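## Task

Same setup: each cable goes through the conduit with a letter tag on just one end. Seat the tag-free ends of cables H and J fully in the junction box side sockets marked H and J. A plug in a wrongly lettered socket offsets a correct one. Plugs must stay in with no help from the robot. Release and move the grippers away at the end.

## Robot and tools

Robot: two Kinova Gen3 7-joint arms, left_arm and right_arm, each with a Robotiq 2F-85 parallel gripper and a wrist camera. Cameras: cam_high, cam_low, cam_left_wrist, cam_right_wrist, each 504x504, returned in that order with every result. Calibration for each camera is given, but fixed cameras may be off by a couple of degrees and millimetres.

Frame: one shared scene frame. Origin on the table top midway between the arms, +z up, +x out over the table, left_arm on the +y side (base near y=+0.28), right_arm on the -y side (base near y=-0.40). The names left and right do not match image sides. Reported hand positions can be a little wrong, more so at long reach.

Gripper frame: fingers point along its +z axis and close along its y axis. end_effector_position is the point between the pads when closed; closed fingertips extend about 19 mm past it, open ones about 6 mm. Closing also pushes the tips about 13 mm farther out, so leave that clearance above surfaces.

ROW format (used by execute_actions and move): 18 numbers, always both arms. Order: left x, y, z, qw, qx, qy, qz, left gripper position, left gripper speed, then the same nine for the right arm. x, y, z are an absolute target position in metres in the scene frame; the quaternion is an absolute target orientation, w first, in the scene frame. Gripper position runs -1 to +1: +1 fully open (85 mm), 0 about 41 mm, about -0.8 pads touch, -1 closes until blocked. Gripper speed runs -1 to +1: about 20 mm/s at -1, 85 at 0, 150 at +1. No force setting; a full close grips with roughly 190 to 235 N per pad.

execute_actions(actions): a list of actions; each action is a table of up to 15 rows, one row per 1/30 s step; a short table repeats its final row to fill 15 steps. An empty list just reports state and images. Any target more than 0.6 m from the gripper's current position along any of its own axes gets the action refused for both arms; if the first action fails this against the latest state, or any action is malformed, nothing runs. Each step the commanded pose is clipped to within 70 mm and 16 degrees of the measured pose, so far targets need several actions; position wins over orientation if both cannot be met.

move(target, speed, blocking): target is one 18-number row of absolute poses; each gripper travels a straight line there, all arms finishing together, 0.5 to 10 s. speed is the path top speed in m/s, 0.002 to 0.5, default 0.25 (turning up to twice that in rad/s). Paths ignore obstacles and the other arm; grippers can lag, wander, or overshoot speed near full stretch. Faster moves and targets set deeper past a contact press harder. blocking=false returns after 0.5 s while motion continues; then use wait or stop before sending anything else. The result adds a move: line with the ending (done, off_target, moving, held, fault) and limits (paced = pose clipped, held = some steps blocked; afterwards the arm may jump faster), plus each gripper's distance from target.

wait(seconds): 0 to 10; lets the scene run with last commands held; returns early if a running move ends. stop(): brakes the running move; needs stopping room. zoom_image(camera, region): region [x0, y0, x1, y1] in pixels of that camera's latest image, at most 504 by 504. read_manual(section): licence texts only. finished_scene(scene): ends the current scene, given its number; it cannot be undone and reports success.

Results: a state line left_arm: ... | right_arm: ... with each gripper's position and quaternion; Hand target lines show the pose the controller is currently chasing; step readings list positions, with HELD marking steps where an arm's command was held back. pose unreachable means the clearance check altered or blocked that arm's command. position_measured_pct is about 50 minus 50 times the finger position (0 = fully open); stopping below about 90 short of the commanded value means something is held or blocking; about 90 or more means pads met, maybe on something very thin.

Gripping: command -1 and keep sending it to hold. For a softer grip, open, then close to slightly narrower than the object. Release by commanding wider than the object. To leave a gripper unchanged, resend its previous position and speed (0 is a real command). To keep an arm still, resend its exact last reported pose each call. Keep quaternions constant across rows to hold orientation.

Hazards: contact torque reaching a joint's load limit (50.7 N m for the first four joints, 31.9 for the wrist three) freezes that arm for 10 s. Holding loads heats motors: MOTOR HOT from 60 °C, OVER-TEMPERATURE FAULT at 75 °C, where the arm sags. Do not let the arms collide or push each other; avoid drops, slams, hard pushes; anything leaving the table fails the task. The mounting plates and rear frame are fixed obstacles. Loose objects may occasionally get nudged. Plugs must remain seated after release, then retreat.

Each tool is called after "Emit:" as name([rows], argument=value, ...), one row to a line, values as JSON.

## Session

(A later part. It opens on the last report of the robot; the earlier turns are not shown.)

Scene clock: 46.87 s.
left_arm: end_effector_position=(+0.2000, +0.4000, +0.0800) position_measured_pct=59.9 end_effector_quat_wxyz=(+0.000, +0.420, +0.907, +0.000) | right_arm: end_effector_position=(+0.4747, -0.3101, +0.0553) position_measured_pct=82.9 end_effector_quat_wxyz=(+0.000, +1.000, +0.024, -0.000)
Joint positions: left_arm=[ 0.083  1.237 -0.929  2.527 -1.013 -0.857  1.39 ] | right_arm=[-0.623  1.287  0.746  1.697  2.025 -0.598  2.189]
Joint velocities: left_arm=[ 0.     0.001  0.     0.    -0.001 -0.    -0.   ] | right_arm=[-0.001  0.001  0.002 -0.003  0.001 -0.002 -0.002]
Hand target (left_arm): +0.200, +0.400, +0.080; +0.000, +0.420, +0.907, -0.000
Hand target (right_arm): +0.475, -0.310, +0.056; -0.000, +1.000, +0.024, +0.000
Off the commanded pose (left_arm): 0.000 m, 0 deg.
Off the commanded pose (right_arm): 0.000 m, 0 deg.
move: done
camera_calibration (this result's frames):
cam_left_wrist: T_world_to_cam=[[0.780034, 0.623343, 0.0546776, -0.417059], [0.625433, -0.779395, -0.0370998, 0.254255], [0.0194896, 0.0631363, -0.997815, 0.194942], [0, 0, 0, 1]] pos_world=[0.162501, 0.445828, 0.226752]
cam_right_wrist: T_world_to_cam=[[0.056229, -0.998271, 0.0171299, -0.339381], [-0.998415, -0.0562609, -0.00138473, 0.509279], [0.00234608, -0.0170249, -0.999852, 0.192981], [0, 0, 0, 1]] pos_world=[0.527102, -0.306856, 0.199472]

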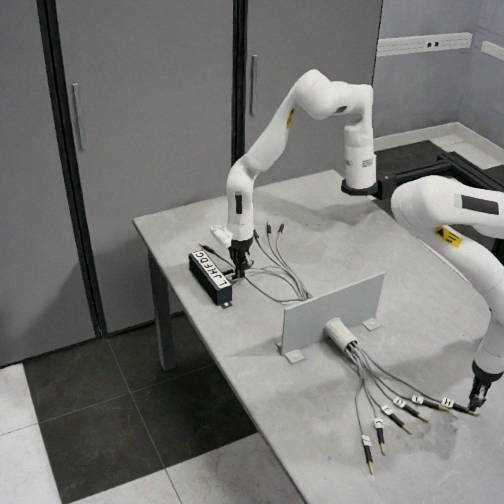

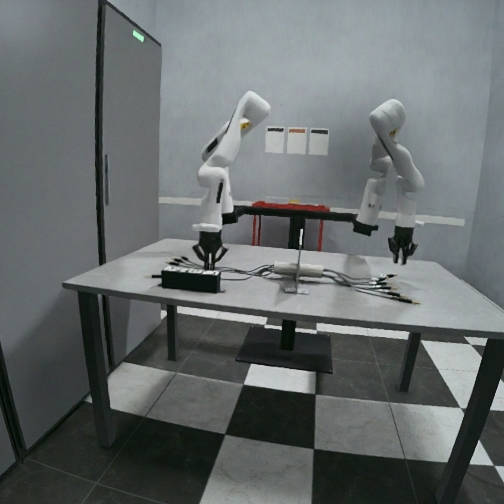

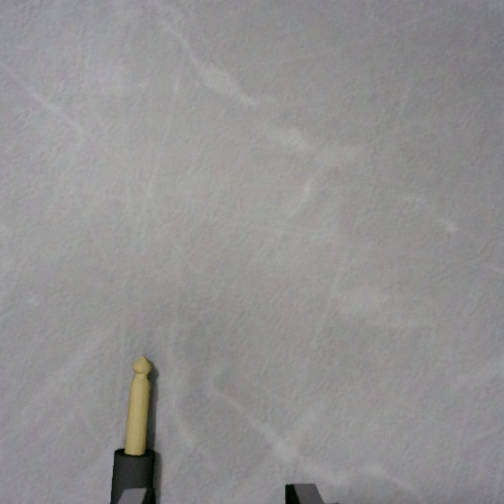

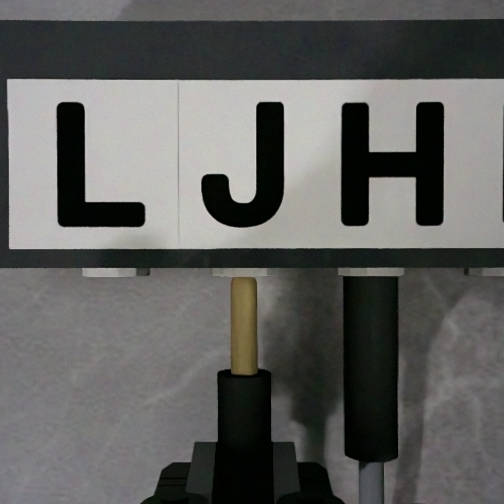

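Emit:
move(target=[0.2,0.4,0.08,0,0.42,0.907,0,-0.2,0,0.502,-0.3087,0.0555,0,1,0.024,0,-1,0], speed=0.02)

Emit:
move(target=[0.2,0.4,0.08,0,0.42,0.907,0,-0.2,0,0.498,-0.3089,0.0553,0,1,0.024,0,-0.45,0])

Emit:
move(target=[0.2,0.4,0.08,0,0.42,0.907,0,-0.2,0,0.48,-0.3097,0.15,0,1,0.024,0,-0.45,0], speed=0.15)

Scene clock: 48.63 s.
left_arm: end_effector_position=(+0.2000, +0.4000, +0.0800) position_measured_pct=59.9 end_effector_quat_wxyz=(+0.000, +0.420, +0.907, +0.000) | right_arm: end_effector_position=(+0.4983, -0.3087, +0.0550) position_measured_pct=82.9 end_effector_quat_wxyz=(-0.000, +1.000, +0.024, -0.004)
Joint positions: left_arm=[ 0.083  1.237 -0.929  2.527 -1.013 -0.857  1.39 ] | right_arm=[-0.608  1.319  0.786  1.602  2.07  -0.673  2.126]
Joint velocities: left_arm=[-0.  0. -0.  0.  0. -0.  0.] | right_arm=[ 0.001  0.001  0.002 -0.003 -0.    -0.004 -0.001]
Hand target (left_arm): +0.200, +0.400, +0.080; +0.000, +0.420, +0.907, -0.000
Hand target (right_arm): +0.502, -0.309, +0.056; -0.000, +1.000, +0.024, +0.000
Off the commanded pose (left_arm): 0.000 m, 0 deg.
Off the commanded pose (right_arm): 0.004 m, 0 deg.
move: off_target (right_arm)
camera_calibration (this result's frames):
cam_left_wrist: T_world_to_cam=[[0.780034, 0.623343, 0.0546777, -0.417059], [0.625433, -0.779395, -0.0371002, 0.254255], [0.0194894, 0.0631366, -0.997815, 0.194942], [0, 0, 0, 1]] pos_world=[0.162501, 0.445828, 0.226752]
cam_right_wrist: T_world_to_cam=[[0.0564379, -0.998277, 0.0160772, -0.339418], [-0.998393, -0.0563482, 0.0059842, 0.532483], [-0.00506796, -0.0163891, -0.999853, 0.196566], [0, 0, 0, 1]] pos_world=[0.55178, -0.305607, 0.198807]

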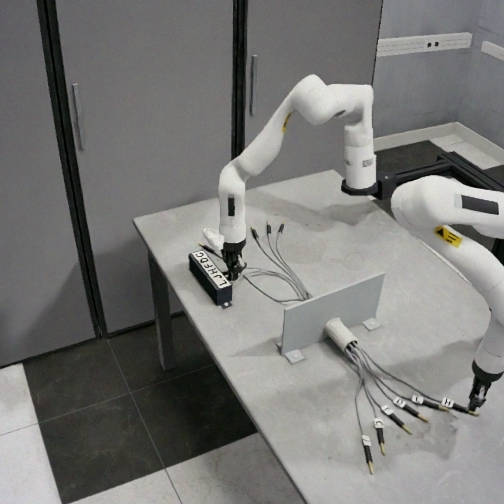

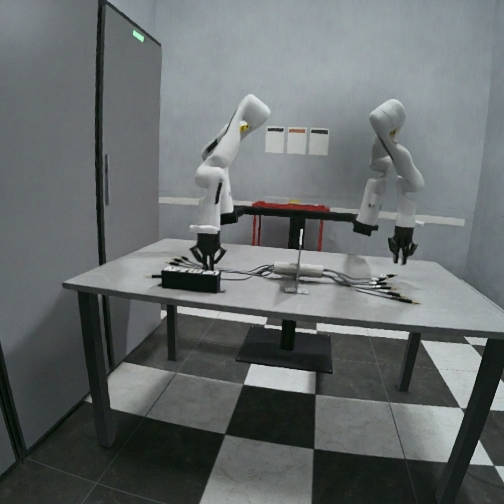

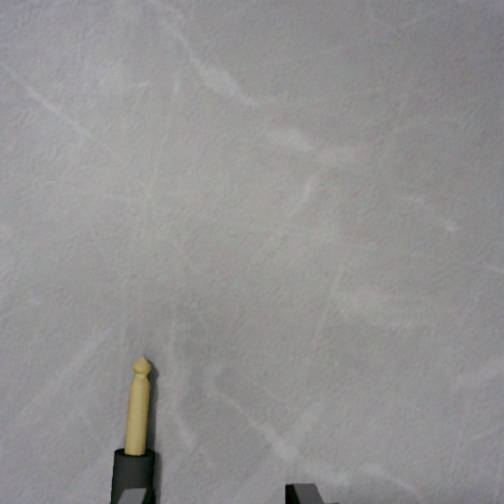

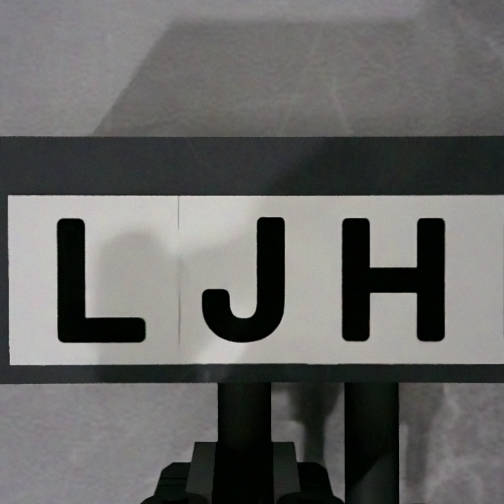

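Scene clock: 49.33 s.
left_arm: end_effector_position=(+0.2000, +0.4000, +0.0800) position_measured_pct=59.9 end_effector_quat_wxyz=(+0.000, +0.420, +0.907, +0.000) | right_arm: end_effector_position=(+0.4980, -0.3089, +0.0553) position_measured_pct=72.6 end_effector_quat_wxyz=(+0.000, +1.000, +0.024, -0.000)
Joint positions: left_arm=[ 0.083  1.237 -0.929  2.527 -1.013 -0.857  1.39 ] | right_arm=[-0.61   1.315  0.782  1.612  2.062 -0.658  2.135]
Joint velocities: left_arm=[ 0.     0.001 -0.002  0.    -0.     0.001 -0.   ] | right_arm=[ 0.     0.    -0.     0.001  0.     0.001  0.   ]
Hand target (left_arm): +0.200, +0.400, +0.080; +0.000, +0.420, +0.907, -0.000
Hand target (right_arm): +0.498, -0.309, +0.055; +0.000, +1.000, +0.024, -0.000
Off the commanded pose (left_arm): 0.000 m, 0 deg.
Off the commanded pose (right_arm): 0.000 m, 0 deg.
move: done
camera_calibration (this result's frames):
cam_left_wrist: T_world_to_cam=[[0.780034, 0.623343, 0.0546778, -0.417059], [0.625433, -0.779395, -0.0371001, 0.254255], [0.0194895, 0.0631367, -0.997815, 0.194941], [0, 0, 0, 1]] pos_world=[0.162501, 0.445828, 0.226752]
cam_right_wrist: T_world_to_cam=[[0.0561401, -0.998277, 0.0170921, -0.339499], [-0.998419, -0.0561801, -0.00186668, 0.532662], [0.0028237, -0.0169603, -0.999852, 0.192692], [0, 0, 0, 1]] pos_world=[0.550335, -0.305721, 0.19946]

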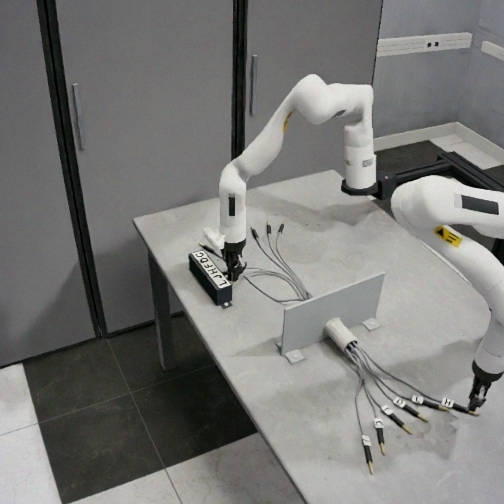

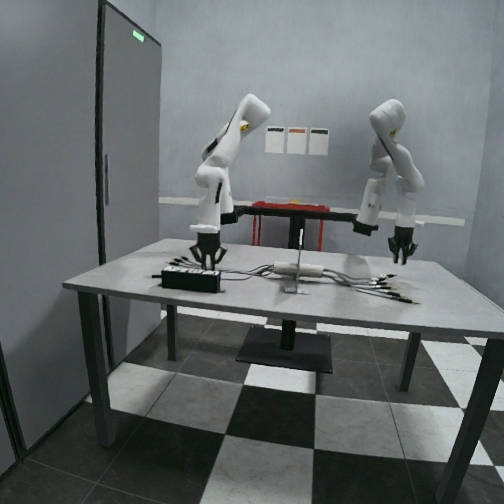

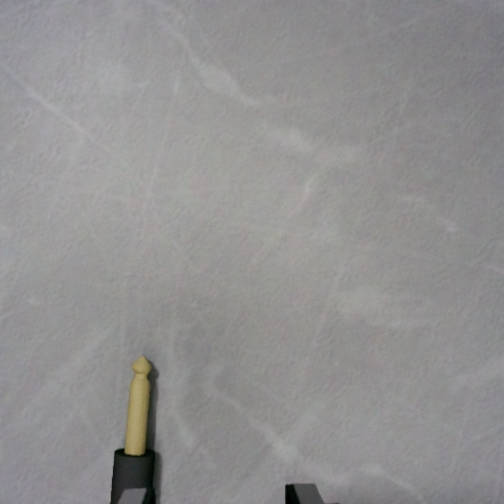

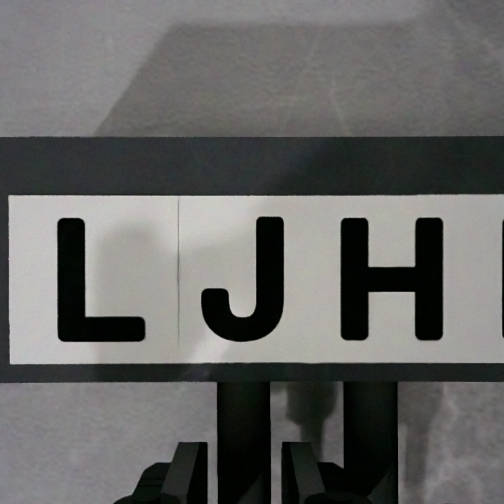

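Scene clock: 50.43 s.
left_arm: end_effector_position=(+0.2000, +0.4000, +0.0800) position_measured_pct=59.9 end_effector_quat_wxyz=(+0.000, +0.420, +0.907, +0.000) | right_arm: end_effector_position=(+0.4799, -0.3098, +0.1498) position_measured_pct=72.6 end_effector_quat_wxyz=(-0.000, +1.000, +0.024, -0.000)
Joint positions: left_arm=[ 0.083  1.237 -0.929  2.527 -1.013 -0.857  1.39 ] | right_arm=[-0.72   1.139  0.895  1.725  2.169 -0.76   2.084]
Joint velocities: left_arm=[-0.     0.    -0.002 -0.     0.001  0.    -0.   ] | right_arm=[-0.004 -0.003  0.    -0.    -0.     0.001  0.   ]
Hand target (left_arm): +0.200, +0.400, +0.080; +0.000, +0.420, +0.907, -0.000
Hand target (right_arm): +0.480, -0.310, +0.150; -0.000, +1.000, +0.024, +0.000
Off the commanded pose (left_arm): 0.000 m, 0 deg.
Off the commanded pose (right_arm): 0.000 m, 0 deg.
move: done
camera_calibration (this result's frames):
cam_left_wrist: T_world_to_cam=[[0.780034, 0.623344, 0.0546777, -0.417059], [0.625433, -0.779395, -0.0370999, 0.254255], [0.0194895, 0.0631364, -0.997815, 0.194942], [0, 0, 0, 1]] pos_world=[0.162501, 0.445828, 0.226752]
cam_right_wrist: T_world_to_cam=[[0.0557161, -0.998305, 0.0168232, -0.340707], [-0.998443, -0.055753, -0.00173336, 0.514895], [0.00266837, -0.0167004, -0.999857, 0.287424], [0, 0, 0, 1]] pos_world=[0.532309, -0.306622, 0.294007]

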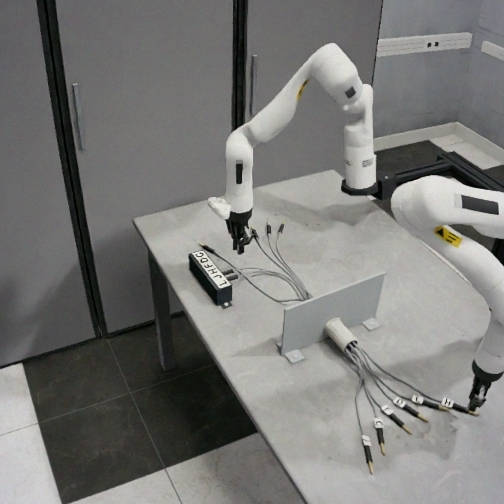

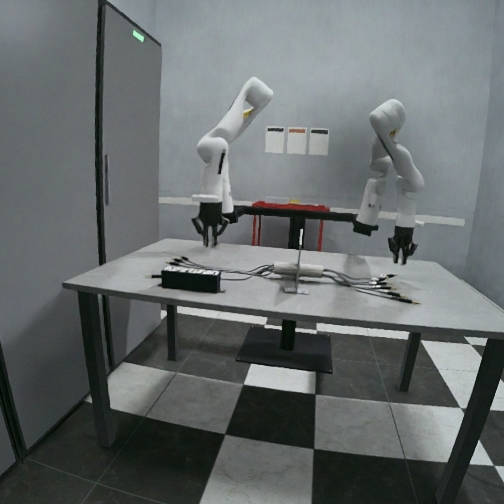

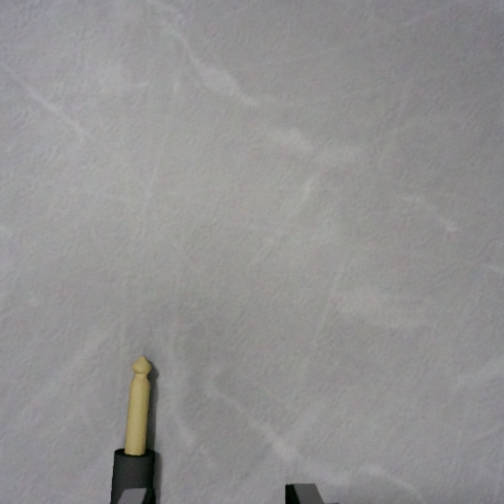

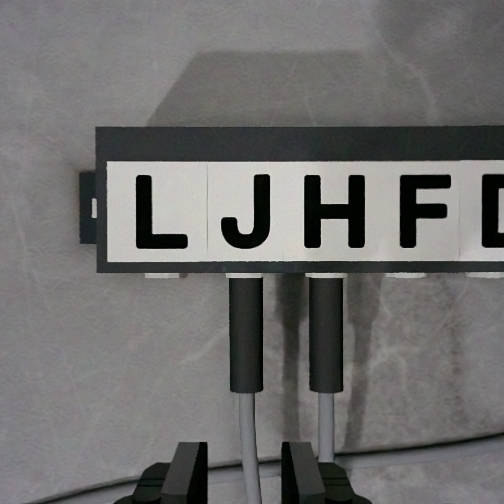

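Emit:
finished_scene(scene=2)

The scene is finished: the task was done.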